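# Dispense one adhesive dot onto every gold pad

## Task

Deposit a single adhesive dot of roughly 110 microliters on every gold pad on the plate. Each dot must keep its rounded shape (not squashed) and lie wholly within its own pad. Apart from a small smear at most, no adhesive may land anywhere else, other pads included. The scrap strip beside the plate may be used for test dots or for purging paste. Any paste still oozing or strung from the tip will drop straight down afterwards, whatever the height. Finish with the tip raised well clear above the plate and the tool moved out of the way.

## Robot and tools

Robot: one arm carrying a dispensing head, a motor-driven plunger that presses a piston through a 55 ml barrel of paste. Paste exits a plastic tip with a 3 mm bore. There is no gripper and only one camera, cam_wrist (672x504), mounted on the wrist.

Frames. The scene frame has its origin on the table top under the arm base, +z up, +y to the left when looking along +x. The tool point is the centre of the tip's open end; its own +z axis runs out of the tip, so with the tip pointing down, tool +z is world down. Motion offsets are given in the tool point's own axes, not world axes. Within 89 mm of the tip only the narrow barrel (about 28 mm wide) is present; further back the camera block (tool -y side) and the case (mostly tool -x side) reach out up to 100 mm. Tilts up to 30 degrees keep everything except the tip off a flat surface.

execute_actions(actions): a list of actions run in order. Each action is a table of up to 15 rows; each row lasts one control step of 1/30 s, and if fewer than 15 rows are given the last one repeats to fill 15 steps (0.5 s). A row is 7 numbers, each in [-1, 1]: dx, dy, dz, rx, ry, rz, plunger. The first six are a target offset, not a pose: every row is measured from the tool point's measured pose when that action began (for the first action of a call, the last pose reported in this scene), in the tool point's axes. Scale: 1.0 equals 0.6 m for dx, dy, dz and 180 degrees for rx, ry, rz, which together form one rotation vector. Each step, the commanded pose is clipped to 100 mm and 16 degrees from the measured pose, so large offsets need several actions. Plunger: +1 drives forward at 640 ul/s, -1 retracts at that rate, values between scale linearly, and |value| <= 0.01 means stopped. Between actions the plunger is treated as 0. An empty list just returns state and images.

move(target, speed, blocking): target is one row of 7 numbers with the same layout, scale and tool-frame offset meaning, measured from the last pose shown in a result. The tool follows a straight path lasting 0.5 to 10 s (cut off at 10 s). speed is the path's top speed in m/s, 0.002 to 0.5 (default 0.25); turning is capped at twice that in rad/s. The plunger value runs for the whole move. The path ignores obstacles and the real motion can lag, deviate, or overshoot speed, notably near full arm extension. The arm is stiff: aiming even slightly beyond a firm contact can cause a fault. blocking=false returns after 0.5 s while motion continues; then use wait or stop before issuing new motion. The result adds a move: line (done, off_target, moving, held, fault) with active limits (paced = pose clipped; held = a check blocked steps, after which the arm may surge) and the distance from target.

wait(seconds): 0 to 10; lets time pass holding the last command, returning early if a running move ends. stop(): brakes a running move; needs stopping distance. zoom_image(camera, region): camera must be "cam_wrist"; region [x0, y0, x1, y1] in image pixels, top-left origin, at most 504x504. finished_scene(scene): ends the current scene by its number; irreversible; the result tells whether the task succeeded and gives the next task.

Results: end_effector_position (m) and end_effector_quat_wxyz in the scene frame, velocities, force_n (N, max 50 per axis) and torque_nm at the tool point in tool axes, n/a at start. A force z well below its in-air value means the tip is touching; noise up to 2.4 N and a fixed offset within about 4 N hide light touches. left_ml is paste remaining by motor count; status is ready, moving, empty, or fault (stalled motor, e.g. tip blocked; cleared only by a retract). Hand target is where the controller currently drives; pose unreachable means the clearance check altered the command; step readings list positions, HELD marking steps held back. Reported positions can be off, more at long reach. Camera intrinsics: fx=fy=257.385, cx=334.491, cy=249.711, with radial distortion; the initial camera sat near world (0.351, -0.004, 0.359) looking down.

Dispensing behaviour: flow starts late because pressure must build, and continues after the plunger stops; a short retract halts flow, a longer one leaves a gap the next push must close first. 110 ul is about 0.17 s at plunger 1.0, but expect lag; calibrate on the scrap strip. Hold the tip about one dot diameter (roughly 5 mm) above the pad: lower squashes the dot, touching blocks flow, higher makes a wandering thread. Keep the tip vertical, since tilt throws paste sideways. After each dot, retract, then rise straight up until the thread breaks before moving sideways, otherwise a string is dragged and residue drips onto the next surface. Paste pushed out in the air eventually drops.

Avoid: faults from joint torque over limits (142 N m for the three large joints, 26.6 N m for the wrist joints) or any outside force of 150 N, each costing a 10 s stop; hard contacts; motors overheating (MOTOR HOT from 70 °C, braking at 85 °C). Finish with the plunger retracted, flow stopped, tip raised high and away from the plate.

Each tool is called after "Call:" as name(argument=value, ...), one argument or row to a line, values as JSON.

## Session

Call:
execute_actions(
  actions=[],
)

Scene clock: 0.00 s.
end_effector_position=(+0.4070, -0.0013, +0.2797) left_ml=20.3 status=ready force_n=(+1.2, +0.3, +4.2) torque_nm=(+0.09, -0.62, +0.14) end_effector_quat_wxyz=(+0.014, +0.711, +0.703, -0.012) end_effector_velocity=(-0.001, -0.000, -0.000) end_effector_angular_velocity=(-0.000, +0.001, -0.000)
Joint positions: [-0.34  -1.816  1.648 -1.406 -1.57  -1.911]
Joint velocities: [-0.    -0.     0.001  0.    -0.001  0.   ]
Hand target: +0.407, -0.001, +0.280; +0.014, +0.711, +0.703, -0.012
camera_calibration (this result's frames):
cam_wrist: T_world_to_cam=[[-0.0904668, -0.99522, 0.0367707, 0.0149299], [-0.813566, 0.0525583, -0.579093, 0.493328], [0.574392, -0.082304, -0.814432, 0.0903695], [0, 0, 0, 1]] pos_world=[0.350798, -0.0036321, 0.358733]

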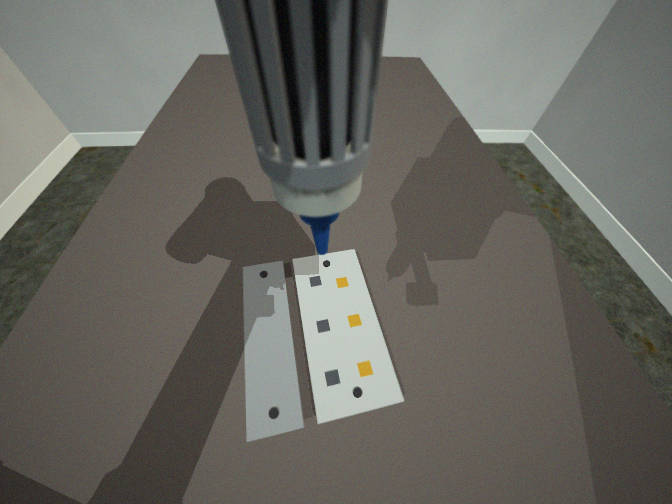

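Call:
move(
  target=[0.115,0.087,0.345,0,0.0117,0,0],
  speed=0.3,
)

Scene clock: 6.43 s.
end_effector_position=(+0.4605, +0.0594, +0.0705) left_ml=20.3 status=ready force_n=(+5.7, +0.1, +0.1) torque_nm=(+0.29, -2.31, -0.14) end_effector_quat_wxyz=(+0.001, +0.712, +0.703, +0.001) end_effector_velocity=(-0.000, +0.000, -0.002) end_effector_angular_velocity=(+0.000, +0.002, -0.000)
Joint positions: [-0.186 -1.616  2.018 -1.968 -1.534 -1.757]
Joint velocities: [ 0.     0.003  0.002 -0.003  0.     0.001]
Hand target: +0.461, +0.059, +0.070; +0.001, +0.712, +0.703, +0.001
Off the commanded pose: 0.000 m, 0 deg.
move: done
camera_calibration (this result's frames):
cam_wrist: T_world_to_cam=[[-0.0903573, -0.995909, -0.00034227, 0.0904629], [-0.813291, 0.073987, -0.577134, 0.410991], [0.574798, -0.0518698, -0.81665, -0.107549], [0, 0, 0, 1]] pos_world=[0.404248, 0.0541064, 0.149398]

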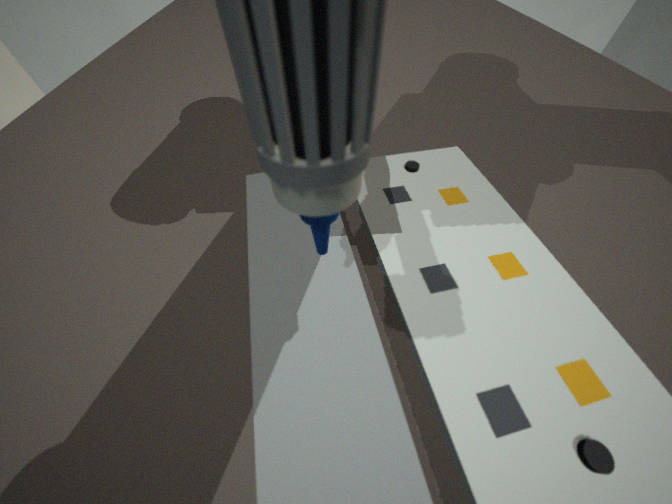

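Call:
move(
  target=[0,0,0.042,0,0,0,0],
  speed=0.1,
)

Scene clock: 14.87 s.
end_effector_position=(+0.4606, +0.0593, +0.0455) left_ml=20.3 status=ready force_n=(+3.7, +2.4, +3.3) torque_nm=(+1.09, -1.36, -0.06) end_effector_quat_wxyz=(+0.001, +0.712, +0.703, +0.001) end_effector_velocity=(-0.000, -0.000, -0.002) end_effector_angular_velocity=(-0.000, +0.000, -0.000)
Joint positions: [-0.184 -1.588  2.061 -2.04  -1.534 -1.755]
Joint velocities: [ 0.     0.002  0.003 -0.005 -0.     0.   ]
Hand target: +0.461, +0.059, +0.045; +0.001, +0.712, +0.703, +0.001
Off the commanded pose: 0.000 m, 0 deg.
move: done
camera_calibration (this result's frames):
cam_wrist: T_world_to_cam=[[-0.0903565, -0.995909, -0.000258101, 0.0904083], [-0.813307, 0.073939, -0.577117, 0.396585], [0.574775, -0.0519363, -0.816661, -0.128035], [0, 0, 0, 1]] pos_world=[0.404306, 0.0540658, 0.124338]

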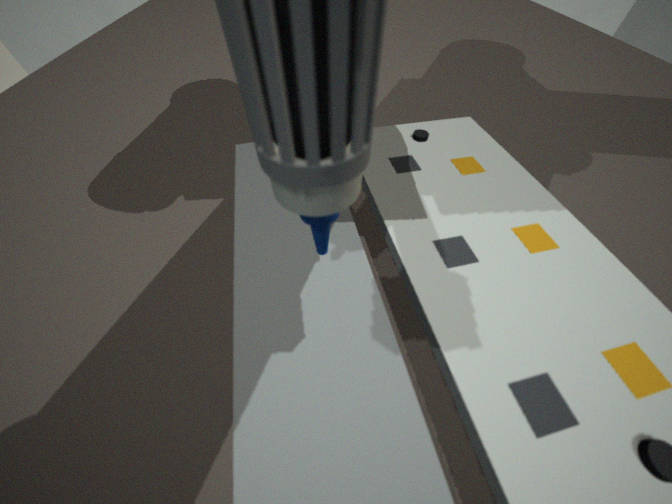

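Call:
execute_actions(
  actions=[
    [[0,0,0.011,0,0,0,0]],
  ],
)

Call:
execute_actions(
  actions=[
    [[0,0,0.0025,0,0,0,0]],
  ],
)

Scene clock: 22.00 s.
end_effector_position=(+0.4606, +0.0594, +0.0389) left_ml=20.3 status=ready force_n=(+1.7, -0.3, +0.0) torque_nm=(+0.02, -0.73, +0.00) end_effector_quat_wxyz=(+0.001, +0.712, +0.703, +0.001) end_effector_velocity=(+0.001, -0.001, +0.000) end_effector_angular_velocity=(-0.000, -0.001, -0.001)
Joint positions: [-0.184 -1.58   2.072 -2.059 -1.534 -1.755]
Joint velocities: [-0.001  0.001 -0.    -0.002 -0.     0.   ]
Hand target: +0.461, +0.059, +0.039; +0.001, +0.712, +0.703, +0.001
Off the commanded pose: 0.000 m, 0 deg.
Step readings (end_effector_position):
0: (+0.4606, +0.0594, +0.0453)
1: (+0.4606, +0.0594, +0.0452)
2: (+0.4605, +0.0594, +0.0440)
4: (+0.4605, +0.0594, +0.0415)
8: (+0.4605, +0.0594, +0.0395)
15: end_effector_position above
camera_calibration (this result's frames):
cam_wrist: T_world_to_cam=[[-0.0903562, -0.995909, -0.000346778, 0.0904501], [-0.813299, 0.0739894, -0.577123, 0.392813], [0.574787, -0.0518646, -0.816657, -0.133411], [0, 0, 0, 1]] pos_world=[0.40433, 0.0540968, 0.117781]

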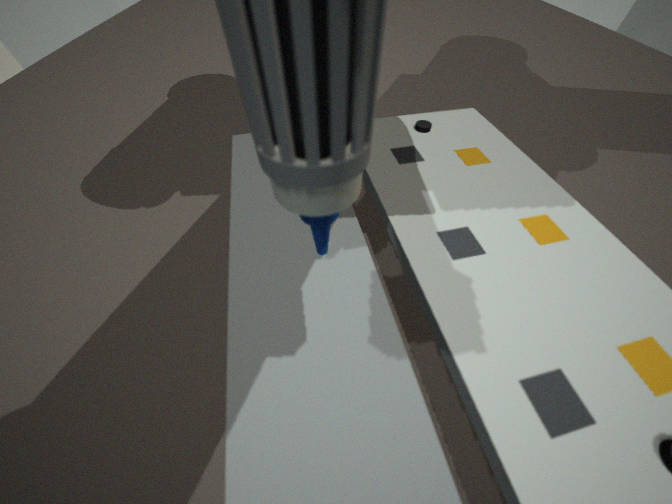

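Scene clock: 22.50 s.
end_effector_position=(+0.4606, +0.0594, +0.0374) left_ml=20.3 status=ready force_n=(+0.2, +4.0, -2.7) torque_nm=(+1.84, -0.29, +0.03) end_effector_quat_wxyz=(+0.001, +0.712, +0.703, +0.001) end_effector_velocity=(+0.000, -0.000, -0.000) end_effector_angular_velocity=(+0.000, -0.000, -0.001)
Joint positions: [-0.184 -1.578  2.074 -2.063 -1.534 -1.755]
Joint velocities: [-0.  0.  0. -0.  0.  0.]
Hand target: +0.461, +0.059, +0.037; +0.001, +0.712, +0.703, +0.001
Off the commanded pose: 0.000 m, 0 deg.
Step readings (end_effector_position):
0: (+0.4606, +0.0594, +0.0389)
1: (+0.4606, +0.0594, +0.0389)
2: (+0.4606, +0.0594, +0.0386)
4: (+0.4606, +0.0594, +0.0380)
8: (+0.4606, +0.0594, +0.0376)
15: end_effector_position above
camera_calibration (this result's frames):
cam_wrist: T_world_to_cam=[[-0.0903562, -0.995909, -0.00034616, 0.0904491], [-0.813299, 0.073989, -0.577123, 0.391957], [0.574787, -0.0518651, -0.816657, -0.134631], [0, 0, 0, 1]] pos_world=[0.404335, 0.054096, 0.116291]

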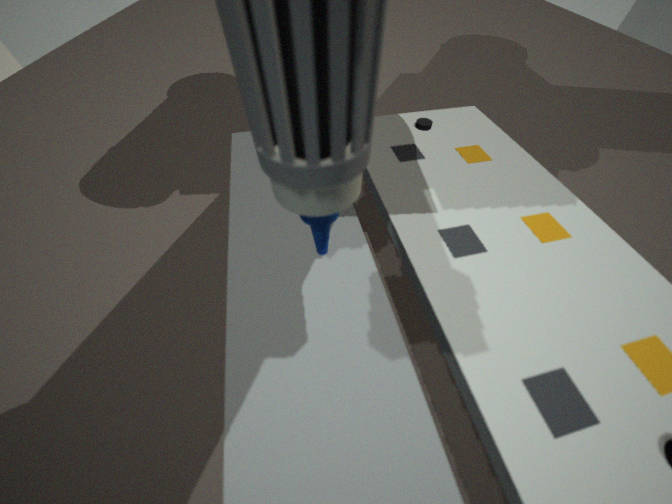

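Call:
execute_actions(
  actions=[
    [[0,0,0.0025,0,0,0,0]],
  ],
)

Scene clock: 25.90 s.
end_effector_position=(+0.4606, +0.0594, +0.0359) left_ml=20.3 status=ready force_n=(+1.0, -1.2, +2.1) torque_nm=(-0.11, -0.45, -0.03) end_effector_quat_wxyz=(+0.001, +0.712, +0.703, +0.001) end_effector_velocity=(-0.003, +0.000, -0.002) end_effector_angular_velocity=(+0.001, +0.005, -0.001)
Joint positions: [-0.184 -1.576  2.077 -2.067 -1.534 -1.754]
Joint velocities: [-0.     0.     0.003  0.002 -0.     0.   ]
Hand target: +0.461, +0.059, +0.036; +0.001, +0.712, +0.703, +0.001
Off the commanded pose: 0.000 m, 0 deg.
Step readings (end_effector_position):
0: (+0.4606, +0.0594, +0.0374)
1: (+0.4606, +0.0594, +0.0374)
2: (+0.4606, +0.0594, +0.0371)
4: (+0.4606, +0.0594, +0.0365)
8: (+0.4606, +0.0594, +0.0361)
15: end_effector_position above
camera_calibration (this result's frames):
cam_wrist: T_world_to_cam=[[-0.0903562, -0.995909, -0.000345524, 0.0904481], [-0.813299, 0.0739887, -0.577123, 0.391101], [0.574788, -0.0518656, -0.816657, -0.135851], [0, 0, 0, 1]] pos_world=[0.40434, 0.0540951, 0.114801]

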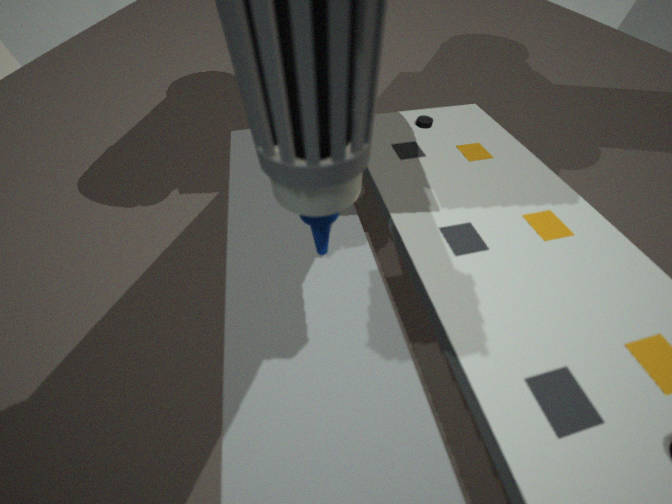

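Call:
execute_actions(
  actions=[
    [[0,0,0.0025,0,0,0,0]],
  ],
)

Scene clock: 27.83 s.
end_effector_position=(+0.4606, +0.0594, +0.0345) left_ml=20.3 status=ready force_n=(+0.3, +0.1, +1.8) torque_nm=(+0.05, -0.25, +0.23) end_effector_quat_wxyz=(+0.001, +0.712, +0.703, +0.001) end_effector_velocity=(-0.000, +0.000, -0.000) end_effector_angular_velocity=(+0.001, +0.000, +0.000)
Joint positions: [-0.184 -1.574  2.079 -2.072 -1.534 -1.754]
Joint velocities: [ 0.     0.     0.    -0.     0.001 -0.   ]
Hand target: +0.461, +0.059, +0.034; +0.001, +0.712, +0.703, +0.001
Off the commanded pose: 0.000 m, 0 deg.
Step readings (end_effector_position):
0: (+0.4606, +0.0594, +0.0359)
1: (+0.4606, +0.0594, +0.0359)
2: (+0.4606, +0.0594, +0.0356)
4: (+0.4606, +0.0594, +0.0350)
8: (+0.4606, +0.0594, +0.0346)
15: end_effector_position above
camera_calibration (this result's frames):
cam_wrist: T_world_to_cam=[[-0.090356, -0.995909, -0.000344893, 0.0904471], [-0.813299, 0.0739881, -0.577123, 0.390245], [0.574788, -0.051866, -0.816657, -0.13707], [0, 0, 0, 1]] pos_world=[0.404344, 0.0540943, 0.113311]

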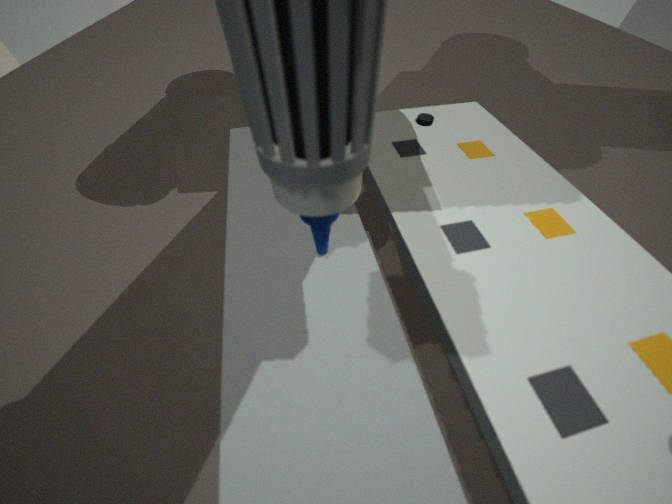

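Call:
execute_actions(
  actions=[
    [[0,0,0.0022,0,0,0,0]],
  ],
)

Scene clock: 32.97 s.
end_effector_position=(+0.4606, +0.0594, +0.0331) left_ml=20.3 status=ready force_n=(+1.0, -2.1, -0.2) torque_nm=(-0.48, -0.49, +0.19) end_effector_quat_wxyz=(+0.001, +0.712, +0.703, +0.001) end_effector_velocity=(+0.000, -0.000, +0.000) end_effector_angular_velocity=(-0.001, -0.000, -0.000)
Joint positions: [-0.183 -1.572  2.081 -2.076 -1.534 -1.754]
Joint velocities: [-0.     0.    -0.001  0.    -0.001 -0.   ]
Hand target: +0.461, +0.059, +0.033; +0.001, +0.712, +0.703, +0.001
Off the commanded pose: 0.000 m, 0 deg.
Step readings (end_effector_position):
0: (+0.4606, +0.0594, +0.0344)
1: (+0.4606, +0.0594, +0.0344)
2: (+0.4606, +0.0594, +0.0342)
4: (+0.4606, +0.0594, +0.0337)
8: (+0.4606, +0.0594, +0.0333)
15: end_effector_position above
camera_calibration (this result's frames):
cam_wrist: T_world_to_cam=[[-0.0903563, -0.995909, -0.000344642, 0.0904464], [-0.813299, 0.0739882, -0.577123, 0.389491], [0.574788, -0.0518664, -0.816657, -0.138143], [0, 0, 0, 1]] pos_world=[0.404348, 0.0540936, 0.112]

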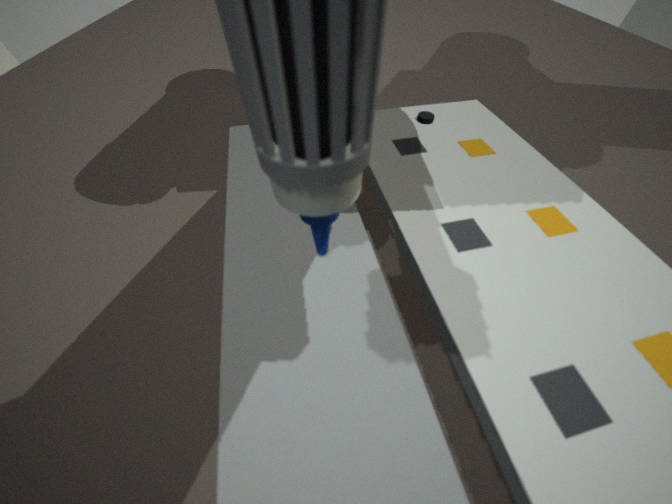

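Call:
execute_actions(
  actions=[
    [[0,0,0.002,0,0,0,0]],
  ],
)

Scene clock: 35.07 s.
end_effector_position=(+0.4606, +0.0594, +0.0319) left_ml=20.3 status=ready force_n=(-1.8, +1.5, +1.0) torque_nm=(+0.59, +0.40, -0.04) end_effector_quat_wxyz=(+0.001, +0.712, +0.703, +0.001) end_effector_velocity=(-0.001, +0.000, -0.001) end_effector_angular_velocity=(+0.001, +0.002, -0.001)
Joint positions: [-0.183 -1.57   2.083 -2.079 -1.534 -1.754]
Joint velocities: [-0.001  0.     0.003 -0.     0.     0.   ]
Hand target: +0.461, +0.059, +0.032; +0.001, +0.712, +0.703, +0.001
Off the commanded pose: 0.000 m, 0 deg.
Step readings (end_effector_position):
0: (+0.4606, +0.0594, +0.0331)
1: (+0.4606, +0.0594, +0.0331)
2: (+0.4606, +0.0594, +0.0329)
4: (+0.4606, +0.0594, +0.0324)
8: (+0.4606, +0.0594, +0.0320)
15: end_effector_position above
camera_calibration (this result's frames):
cam_wrist: T_world_to_cam=[[-0.0903563, -0.995909, -0.000344175, 0.0904455], [-0.813299, 0.0739879, -0.577123, 0.388806], [0.574788, -0.0518668, -0.816657, -0.139119], [0, 0, 0, 1]] pos_world=[0.404352, 0.0540929, 0.110808]

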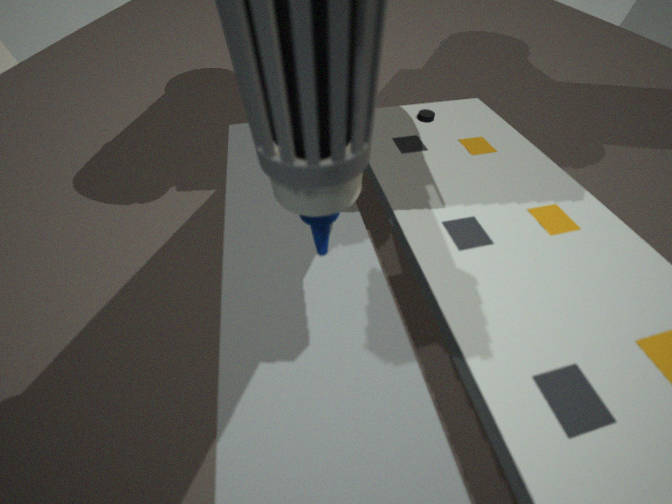

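Call:
execute_actions(
  actions=[
    [[0,0,0.002,0,0,0,0]],
  ],
)

Scene clock: 37.33 s.
end_effector_position=(+0.4606, +0.0594, +0.0308) left_ml=20.3 status=ready force_n=(-3.8, +1.0, +1.8) torque_nm=(+0.28, +1.29, -0.04) end_effector_quat_wxyz=(+0.001, +0.712, +0.703, +0.001) end_effector_velocity=(-0.000, -0.001, -0.001) end_effector_angular_velocity=(-0.001, -0.000, -0.000)
Joint positions: [-0.183 -1.569  2.085 -2.083 -1.534 -1.754]
Joint velocities: [-0.     0.     0.002 -0.002 -0.001  0.   ]
Hand target: +0.461, +0.059, +0.031; +0.001, +0.712, +0.703, +0.001
Off the commanded pose: 0.000 m, 0 deg.
Step readings (end_effector_position):
0: (+0.4606, +0.0594, +0.0319)
1: (+0.4606, +0.0594, +0.0319)
2: (+0.4606, +0.0594, +0.0317)
4: (+0.4606, +0.0594, +0.0312)
8: (+0.4606, +0.0594, +0.0309)
15: end_effector_position above
camera_calibration (this result's frames):
cam_wrist: T_world_to_cam=[[-0.0903562, -0.995909, -0.000343912, 0.0904448], [-0.813298, 0.0739877, -0.577123, 0.388121], [0.574788, -0.051867, -0.816657, -0.140095], [0, 0, 0, 1]] pos_world=[0.404356, 0.0540924, 0.109616]

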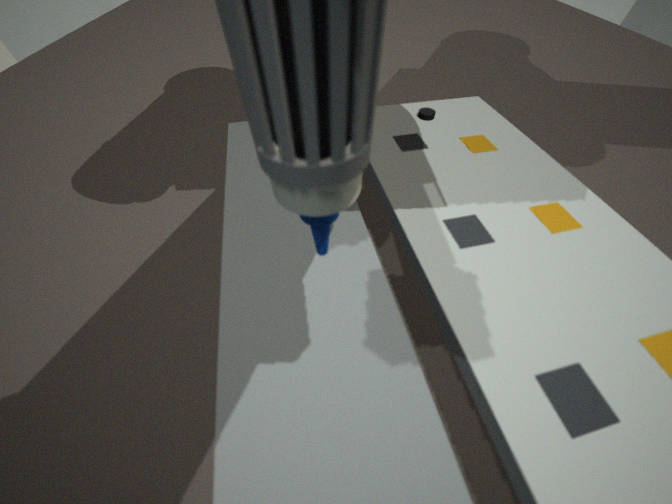

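Call:
execute_actions(
  actions=[
    [[0,0,0.002,0,0,0,0]],
  ],
)

Scene clock: 39.40 s.
end_effector_position=(+0.4606, +0.0594, +0.0296) left_ml=20.3 status=ready force_n=(-1.9, -1.1, -0.4) torque_nm=(-0.24, +0.60, +0.07) end_effector_quat_wxyz=(+0.001, +0.712, +0.703, +0.001) end_effector_velocity=(-0.001, +0.001, -0.001) end_effector_angular_velocity=(+0.001, +0.001, -0.000)
Joint positions: [-0.183 -1.567  2.087 -2.086 -1.534 -1.754]
Joint velocities: [ 0.     0.     0.001 -0.     0.001  0.   ]
Hand target: +0.461, +0.059, +0.030; +0.001, +0.712, +0.703, +0.001
Off the commanded pose: 0.000 m, 0 deg.
Step readings (end_effector_position):
0: (+0.4606, +0.0594, +0.0307)
1: (+0.4606, +0.0594, +0.0307)
2: (+0.4606, +0.0593, +0.0305)
4: (+0.4606, +0.0594, +0.0300)
8: (+0.4606, +0.0594, +0.0297)
15: end_effector_position above
camera_calibration (this result's frames):
cam_wrist: T_world_to_cam=[[-0.0903564, -0.995909, -0.000343423, 0.0904441], [-0.813298, 0.0739876, -0.577123, 0.387437], [0.574788, -0.0518675, -0.816657, -0.141071], [0, 0, 0, 1]] pos_world=[0.404359, 0.0540916, 0.108423]

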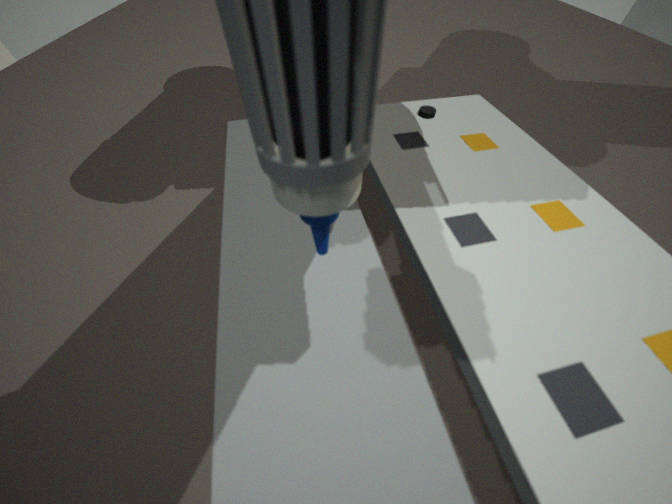

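Call:
execute_actions(
  actions=[
    [[0,0,0.002,0,0,0,0]],
  ],
)

Scene clock: 51.63 s.
end_effector_position=(+0.4608, +0.0593, +0.0293) left_ml=20.3 status=ready force_n=(+2.6, -8.2, -19.0) torque_nm=(-1.06, -1.11, +0.00) end_effector_quat_wxyz=(+0.001, +0.712, +0.703, +0.001) end_effector_velocity=(+0.001, +0.000, +0.001) end_effector_angular_velocity=(+0.000, -0.002, +0.000)
Joint positions: [-0.183 -1.567  2.088 -2.088 -1.534 -1.754]
Joint velocities: [ 0.     0.    -0.001 -0.001  0.001  0.   ]
Hand target: +0.461, +0.059, +0.029; +0.001, +0.712, +0.703, +0.001
Off the commanded pose: 0.001 m, 0 deg.
FORCE FAULT: contact force on the arm reached its limit, and the arm stopped for 10 seconds. The contact can be on any part of the arm, not only on its tool. That time counts as 20 of the actions that you can send in this scene. The arm's remaining commands of this call were not run. The arm holds still and accepts commands again. Move the arm away from the contact; if what it grips holds it there, let go first. Pushing or pulling that hard again can fault the arm again.
Step readings (end_effector_position):
0: (+0.4606, +0.0594, +0.0296)
1: (+0.4606, +0.0594, +0.0295)
2: (+0.4606, +0.0593, +0.0293)
4: (+0.4607, +0.0593, +0.0290)
8: (+0.4608, +0.0593, +0.0288)
15: (+0.4608, +0.0593, +0.0293)
camera_calibration (this result's frames):
cam_wrist: T_world_to_cam=[[-0.0902933, -0.995915, -0.000233842, 0.0904242], [-0.812874, 0.0738338, -0.577741, 0.387263], [0.575398, -0.0519761, -0.81622, -0.141709], [0, 0, 0, 1]] pos_world=[0.4045, 0.0540962, 0.108093]

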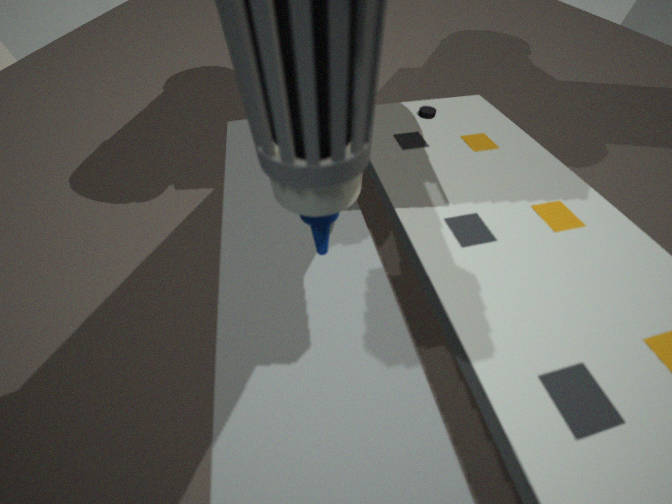

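Call:
execute_actions(
  actions=[
    [[0,0,-0.0058,0,0,0,0]],
    [[0,0,0,0,0,0,0.34]],
  ],
)

Call:
wait(
  seconds=10,
)

Call:
zoom_image(
  camera="cam_wrist",
  region=[270, 210, 390, 320],
)

Call:
wait(
  seconds=10,
)

Call:
zoom_image(
  camera="cam_wrist",
  region=[270, 210, 390, 320],
)

Scene clock: 58.37 s.
end_effector_position=(+0.4608, +0.0594, +0.0327) left_ml=20.2 status=moving force_n=(+1.4, -1.6, -1.0) torque_nm=(-0.24, -0.54, +0.06) end_effector_quat_wxyz=(+0.001, +0.712, +0.703, +0.001) end_effector_velocity=(-0.000, +0.000, -0.000) end_effector_angular_velocity=(+0.001, +0.000, +0.000)
Joint positions: [-0.183 -1.572  2.082 -2.078 -1.534 -1.754]
Joint velocities: [ 0.    -0.     0.001 -0.     0.001 -0.   ]
Hand target: +0.461, +0.059, +0.033; +0.001, +0.712, +0.703, +0.001
Off the commanded pose: 0.000 m, 0 deg.
Step readings (end_effector_position; steps 1 to 15: 1st action; 16 to 30: 2nd action):
0: (+0.4608, +0.0593, +0.0293)
1: (+0.4608, +0.0593, +0.0293)
2: (+0.4607, +0.0594, +0.0298)
4: (+0.4607, +0.0594, +0.0312)
8: (+0.4607, +0.0594, +0.0324)
15: (+0.4608, +0.0594, +0.0327)
16: (+0.4608, +0.0594, +0.0327)
17: (+0.4608, +0.0594, +0.0327)
19: (+0.4608, +0.0594, +0.0327)
23: (+0.4608, +0.0594, +0.0327)
30: end_effector_position above
camera_calibration (this result's frames):
cam_wrist: T_world_to_cam=[[-0.0902833, -0.995916, -0.000236107, 0.0904269], [-0.812882, 0.0738276, -0.57773, 0.389249], [0.575388, -0.0519675, -0.816228, -0.138871], [0, 0, 0, 1]] pos_world=[0.404482, 0.0541036, 0.111552]

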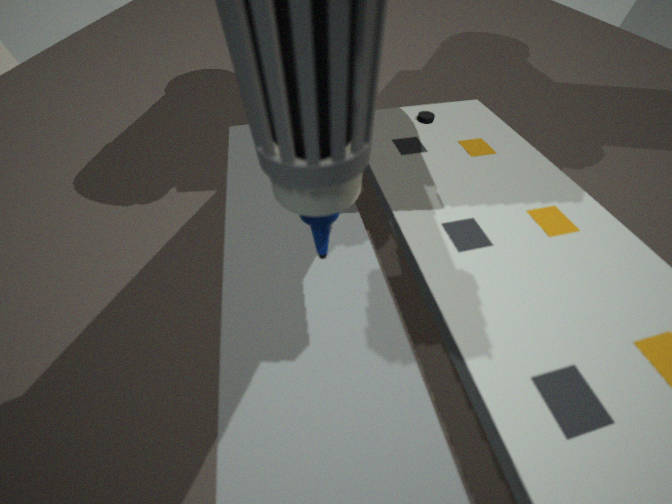

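Scene clock: 68.37 s.
end_effector_position=(+0.4608, +0.0594, +0.0327) left_ml=20.2 status=ready force_n=(-1.5, +2.5, -0.9) torque_nm=(+1.16, +0.46, -0.12) end_effector_quat_wxyz=(+0.001, +0.712, +0.703, +0.001) end_effector_velocity=(+0.001, -0.000, +0.001) end_effector_angular_velocity=(-0.001, -0.002, +0.000)
Joint positions: [-0.183 -1.572  2.082 -2.078 -1.534 -1.754]
Joint velocities: [ 0.    -0.    -0.001 -0.001 -0.    -0.   ]
Hand target: +0.461, +0.059, +0.033; +0.001, +0.712, +0.703, +0.001
Off the commanded pose: 0.000 m, 0 deg.
wait: 10.00 s; at rest by 0.20 s
camera_calibration (this result's frames):
cam_wrist: T_world_to_cam=[[-0.0902835, -0.995916, -0.000236646, 0.0904269], [-0.812885, 0.0738284, -0.577726, 0.389241], [0.575384, -0.0519667, -0.816231, -0.138876], [0, 0, 0, 1]] pos_world=[0.40448, 0.0541037, 0.111542]

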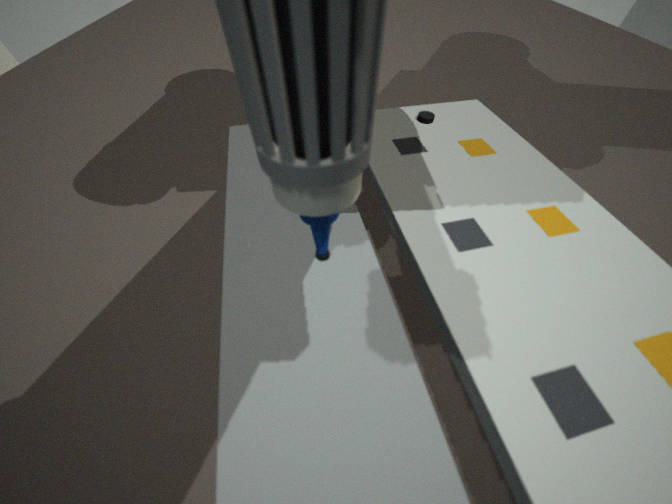

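Region (270, 210, 390, 320) of cam_wrist's 672x504 image, scaled by 4.200, with more detail than that image has; it fills the top 462 rows of this view, and the rest is white.

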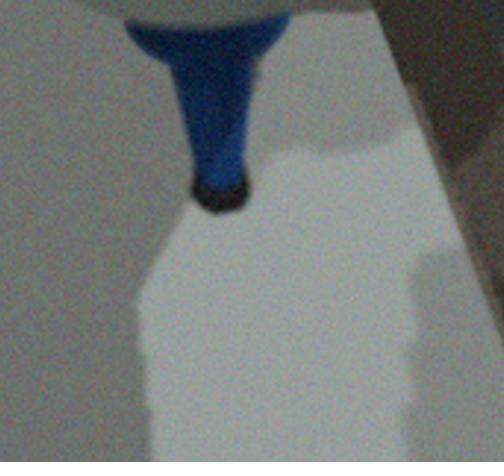

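Scene clock: 78.37 s.
end_effector_position=(+0.4608, +0.0594, +0.0327) left_ml=20.2 status=ready force_n=(-0.2, +0.5, +3.4) torque_nm=(+0.37, -0.10, -0.07) end_effector_quat_wxyz=(+0.001, +0.712, +0.703, +0.001) end_effector_velocity=(-0.001, -0.001, -0.001) end_effector_angular_velocity=(-0.001, +0.002, +0.000)
Joint positions: [-0.183 -1.572  2.082 -2.078 -1.534 -1.754]
Joint velocities: [-0.001  0.     0.002 -0.001 -0.001 -0.001]
Hand target: +0.461, +0.059, +0.033; +0.001, +0.712, +0.703, +0.001
Off the commanded pose: 0.000 m, 0 deg.
wait: 10.00 s; at rest by 0.17 s
camera_calibration (this result's frames):
cam_wrist: T_world_to_cam=[[-0.0902794, -0.995916, -0.000236765, 0.090427], [-0.812886, 0.0738251, -0.577726, 0.389241], [0.575384, -0.0519643, -0.816231, -0.138876], [0, 0, 0, 1]] pos_world=[0.404479, 0.0541054, 0.111542]

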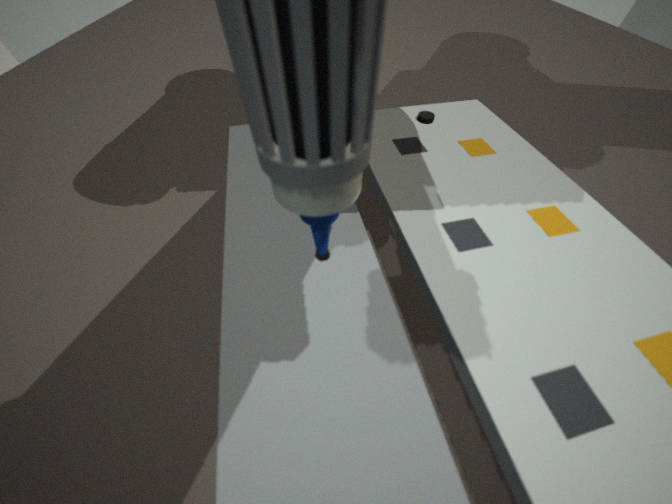

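Region (270, 210, 390, 320) of cam_wrist's 672x504 image, scaled by 4.200, with more detail than that image has; it fills the top 462 rows of this view, and the rest is white.

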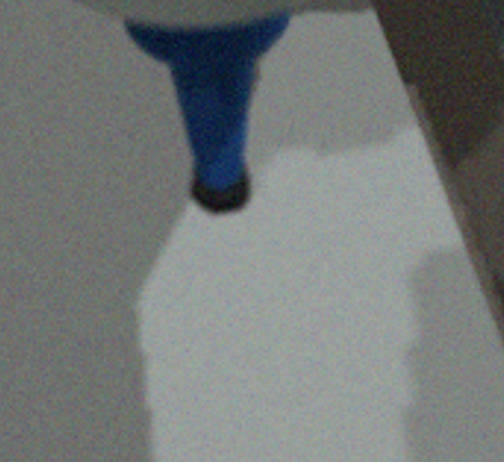

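Call:
execute_actions(
  actions=[
    [[0,0,-0.03,0,0,0,0]],
    [[0,0.025,0,0,0,0,0]],
    [[0,0,0.03,0,0,0,0]],
    [[0,0,0,0,0,0,0.34]],
  ],
)

Call:
wait(
  seconds=10,
)

Call:
wait(
  seconds=5,
)

Call:
execute_actions(
  actions=[
    [[0,0,-0.03,0,0,0,0]],
    [[0,0.025,0,0,0,0,0]],
  ],
)

Call:
zoom_image(
  camera="cam_wrist",
  region=[270, 230, 410, 360],
)

Scene clock: 87.63 s.
end_effector_position=(+0.4757, +0.0592, +0.0327) left_ml=20.1 status=moving force_n=(-0.5, +0.2, -2.1) torque_nm=(+0.10, -0.03, +0.10) end_effector_quat_wxyz=(+0.001, +0.712, +0.703, +0.001) end_effector_velocity=(+0.000, +0.000, +0.000) end_effector_angular_velocity=(-0.000, -0.000, +0.001)
Joint positions: [-0.177 -1.536  2.046 -2.078 -1.534 -1.748]
Joint velocities: [ 0.     0.    -0.001  0.    -0.    -0.   ]
Hand target: +0.476, +0.059, +0.033; +0.001, +0.712, +0.703, +0.001
Off the commanded pose: 0.000 m, 0 deg.
Step readings (end_effector_position; steps 1 to 15: 1st action; 16 to 30: 2nd action; 31 to 45: 3rd action; 46 to 60: 4th action):
0: (+0.4608, +0.0594, +0.0327)
1: (+0.4609, +0.0593, +0.0330)
2: (+0.4614, +0.0593, +0.0359)
4: (+0.4612, +0.0594, +0.0429)
8: (+0.4608, +0.0594, +0.0488)
15: (+0.4607, +0.0594, +0.0506)
16: (+0.4609, +0.0594, +0.0506)
17: (+0.4633, +0.0593, +0.0507)
19: (+0.4692, +0.0591, +0.0508)
23: (+0.4742, +0.0591, +0.0507)
30: (+0.4757, +0.0592, +0.0506)
31: (+0.4756, +0.0592, +0.0503)
32: (+0.4752, +0.0593, +0.0474)
34: (+0.4751, +0.0593, +0.0405)
38: (+0.4755, +0.0592, +0.0346)
45: (+0.4757, +0.0592, +0.0328)
46: (+0.4757, +0.0592, +0.0327)
47: (+0.4757, +0.0592, +0.0327)
49: (+0.4757, +0.0592, +0.0327)
53: (+0.4757, +0.0592, +0.0327)
60: end_effector_position above
camera_calibration (this result's frames):
cam_wrist: T_world_to_cam=[[-0.0902721, -0.995917, -0.000287701, 0.0916014], [-0.812799, 0.0738408, -0.577846, 0.401359], [0.575507, -0.0519295, -0.816146, -0.147532], [0, 0, 0, 1]] pos_world=[0.419399, 0.0539295, 0.111542]

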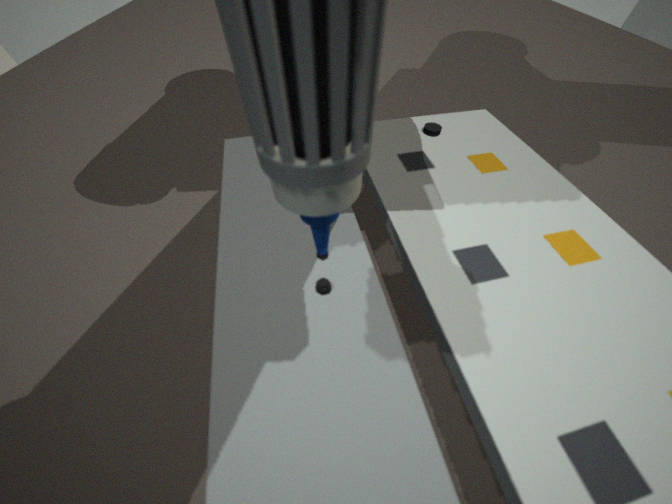

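Scene clock: 97.63 s.
end_effector_position=(+0.4757, +0.0592, +0.0328) left_ml=20.1 status=ready force_n=(+0.0, +1.2, -1.8) torque_nm=(+0.51, -0.16, +0.06) end_effector_quat_wxyz=(+0.001, +0.712, +0.703, +0.001) end_effector_velocity=(-0.000, -0.000, +0.000) end_effector_angular_velocity=(-0.001, +0.001, -0.000)
Joint positions: [-0.177 -1.536  2.045 -2.077 -1.534 -1.748]
Joint velocities: [-0.     0.    -0.001  0.002 -0.001  0.   ]
Hand target: +0.476, +0.059, +0.033; +0.001, +0.712, +0.703, +0.001
Off the commanded pose: 0.000 m, 0 deg.
wait: 10.00 s; at rest by 0.20 s
camera_calibration (this result's frames):
cam_wrist: T_world_to_cam=[[-0.0902667, -0.995918, -0.000285848, 0.0915998], [-0.81279, 0.0738345, -0.577859, 0.401391], [0.575521, -0.051929, -0.816137, -0.147502], [0, 0, 0, 1]] pos_world=[0.419405, 0.0539298, 0.111592]

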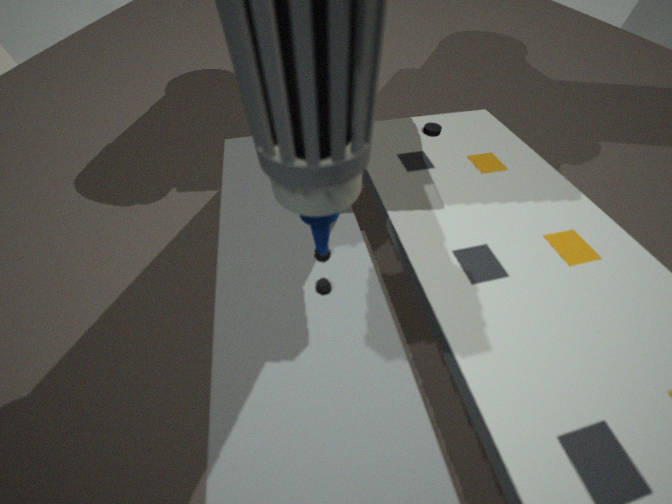

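Scene clock: 102.63 s.
end_effector_position=(+0.4757, +0.0592, +0.0328) left_ml=20.1 status=ready force_n=(-0.5, -1.5, +1.6) torque_nm=(-0.39, -0.13, +0.06) end_effector_quat_wxyz=(+0.001, +0.712, +0.703, +0.001) end_effector_velocity=(-0.001, -0.000, -0.001) end_effector_angular_velocity=(-0.000, +0.002, -0.000)
Joint positions: [-0.177 -1.536  2.045 -2.077 -1.534 -1.748]
Joint velocities: [ 0.    -0.     0.001  0.001 -0.001  0.   ]
Hand target: +0.476, +0.059, +0.033; +0.001, +0.712, +0.703, +0.001
Off the commanded pose: 0.000 m, 0 deg.
wait: 5.00 s; at rest by 0.17 s
camera_calibration (this result's frames):
cam_wrist: T_world_to_cam=[[-0.0902712, -0.995917, -0.00028582, 0.0915998], [-0.81279, 0.0738382, -0.577859, 0.401391], [0.575521, -0.0519317, -0.816137, -0.147502], [0, 0, 0, 1]] pos_world=[0.419405, 0.0539279, 0.111592]

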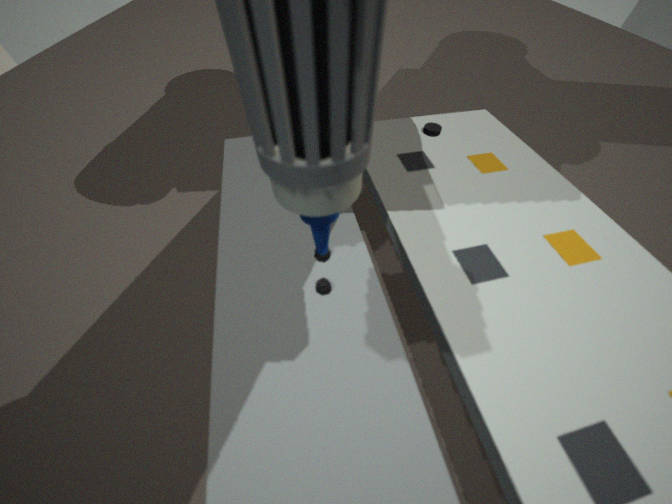

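Scene clock: 103.63 s.
end_effector_position=(+0.4906, +0.0591, +0.0507) left_ml=20.1 status=ready force_n=(+1.6, +4.1, -1.6) torque_nm=(+1.83, -0.75, +0.23) end_effector_quat_wxyz=(+0.001, +0.712, +0.703, +0.002) end_effector_velocity=(+0.001, +0.000, -0.000) end_effector_angular_velocity=(+0.000, +0.000, -0.000)
Joint positions: [-0.173 -1.522  1.98  -2.025 -1.534 -1.744]
Joint velocities: [ 0.     0.003 -0.003 -0.     0.     0.001]
Hand target: +0.491, +0.059, +0.051; +0.001, +0.712, +0.703, +0.002
Off the commanded pose: 0.000 m, 0 deg.
Step readings (end_effector_position; steps 1 to 15: 1st action; 16 to 30: 2nd action):
0: (+0.4757, +0.0592, +0.0328)
1: (+0.4759, +0.0592, +0.0331)
2: (+0.4763, +0.0591, +0.0362)
4: (+0.4763, +0.0591, +0.0431)
8: (+0.4758, +0.0592, +0.0490)
15: (+0.4757, +0.0592, +0.0506)
16: (+0.4759, +0.0592, +0.0507)
17: (+0.4782, +0.0591, +0.0508)
19: (+0.4843, +0.0590, +0.0509)
23: (+0.4892, +0.0590, +0.0508)
30: end_effector_position above
camera_calibration (this result's frames):
cam_wrist: T_world_to_cam=[[-0.0902923, -0.995915, -0.000430278, 0.092832], [-0.812738, 0.0739347, -0.577919, 0.423779], [0.57559, -0.0518319, -0.816094, -0.141469], [0, 0, 0, 1]] pos_world=[0.434231, 0.0537883, 0.129497]

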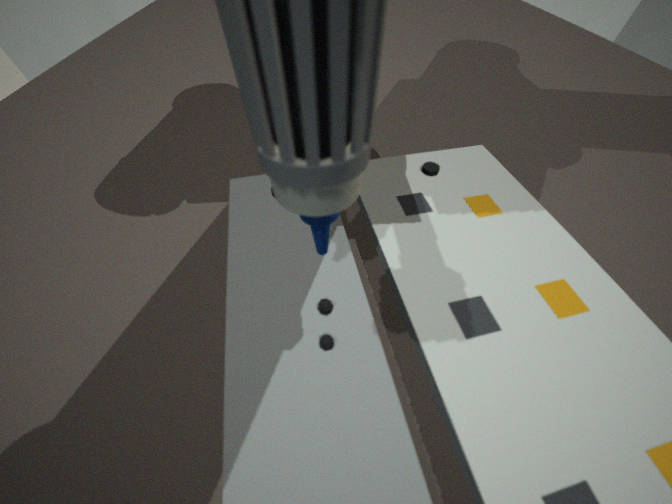

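Region (270, 230, 410, 360) of cam_wrist's 672x504 image, scaled by 3.600, with more detail than that image has; it fills the top 468 rows of this view, and the rest is white.

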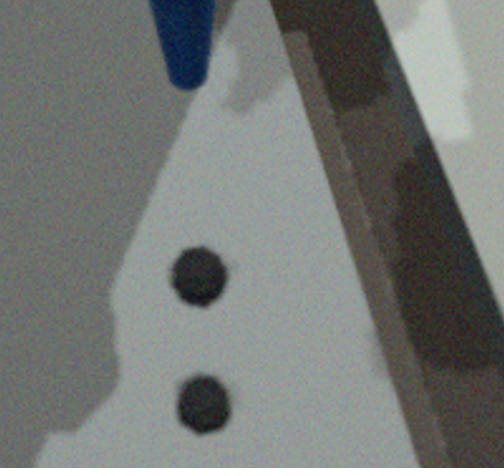

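Call:
move(
  target=[-0.145,0.063,0.01,0,0,0,0],
  speed=0.2,
)

Call:
zoom_image(
  camera="cam_wrist",
  region=[260, 210, 400, 330],
)

Scene clock: 112.30 s.
end_effector_position=(+0.5272, -0.0285, +0.0448) left_ml=20.1 status=ready force_n=(+1.1, +0.5, +2.2) torque_nm=(+0.40, -0.49, -0.03) end_effector_quat_wxyz=(+0.002, +0.712, +0.703, +0.001) end_effector_velocity=(+0.000, -0.001, -0.000) end_effector_angular_velocity=(+0.001, +0.001, +0.001)
Joint positions: [-0.325 -1.427  1.898 -2.034 -1.535 -1.896]
Joint velocities: [-0.002  0.003 -0.003  0.002  0.    -0.003]
Hand target: +0.527, -0.029, +0.045; +0.002, +0.712, +0.703, +0.001
Off the commanded pose: 0.000 m, 0 deg.
move: done
camera_calibration (this result's frames):
cam_wrist: T_world_to_cam=[[-0.0902883, -0.995916, 0.0000264695, 0.00895266], [-0.812668, 0.07366, -0.578052, 0.456624], [0.575689, -0.0522129, -0.816, -0.171973], [0, 0, 0, 1]] pos_world=[0.470895, -0.033698, 0.123622]

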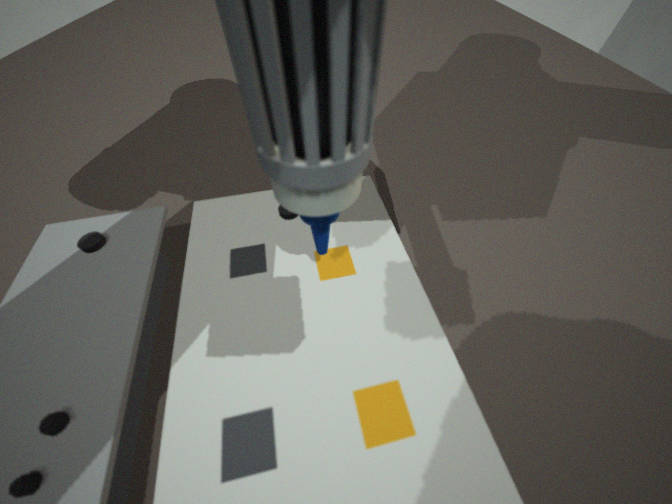

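Region (260, 210, 400, 330) of cam_wrist's 672x504 image, scaled by 3.600, with more detail than that image has; it fills the top 432 rows of this view, and the rest is white.

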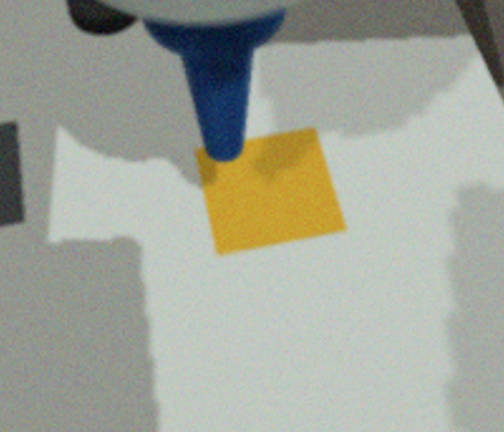

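Call:
execute_actions(
  actions=[
    [[-0.0082,0.0066,0.0147,0,0,0,0]],
  ],
)

Call:
zoom_image(
  camera="cam_wrist",
  region=[260, 210, 400, 330],
)

Scene clock: 118.30 s.
end_effector_position=(+0.5312, -0.0334, +0.0361) left_ml=20.1 status=ready force_n=(-1.2, -0.6, -0.8) torque_nm=(-0.08, +0.34, +0.10) end_effector_quat_wxyz=(+0.002, +0.712, +0.703, +0.001) end_effector_velocity=(+0.001, -0.000, -0.000) end_effector_angular_velocity=(+0.000, -0.001, -0.000)
Joint positions: [-0.331 -1.407  1.9   -2.055 -1.535 -1.902]
Joint velocities: [-0.     0.002 -0.001 -0.001  0.    -0.   ]
Hand target: +0.531, -0.033, +0.036; +0.002, +0.712, +0.703, +0.001
Off the commanded pose: 0.000 m, 0 deg.
Step readings (end_effector_position):
0: (+0.5273, -0.0286, +0.0448)
1: (+0.5273, -0.0287, +0.0446)
2: (+0.5280, -0.0296, +0.0432)
4: (+0.5295, -0.0314, +0.0398)
8: (+0.5308, -0.0330, +0.0369)
15: end_effector_position above
camera_calibration (this result's frames):
cam_wrist: T_world_to_cam=[[-0.0902862, -0.995916, -0.000047836, 0.00442], [-0.812642, 0.073699, -0.578084, 0.455113], [0.575727, -0.0521542, -0.815977, -0.181637], [0, 0, 0, 1]] pos_world=[0.474816, -0.0386125, 0.114882]

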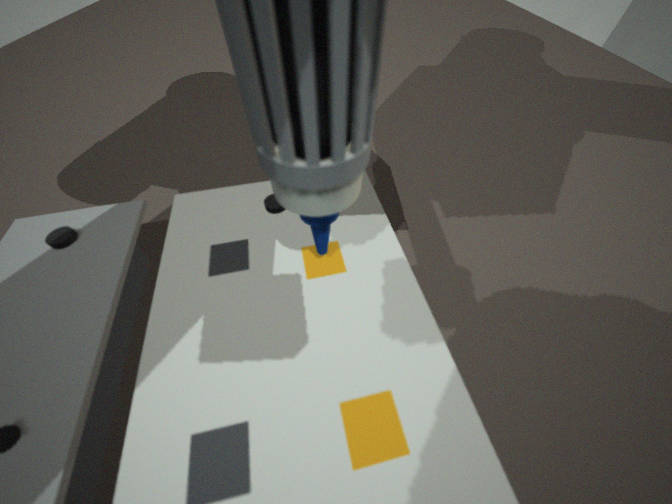

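Region (260, 210, 400, 330) of cam_wrist's 672x504 image, scaled by 3.600, with more detail than that image has; it fills the top 432 rows of this view, and the rest is white.

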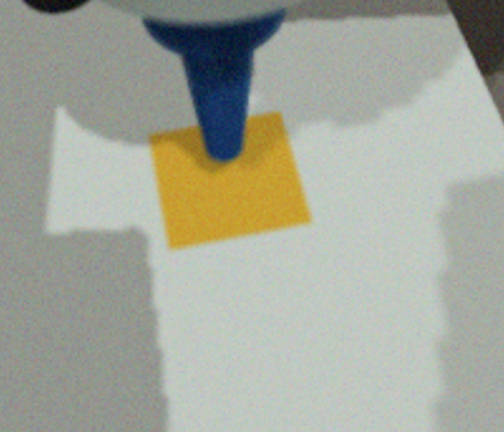

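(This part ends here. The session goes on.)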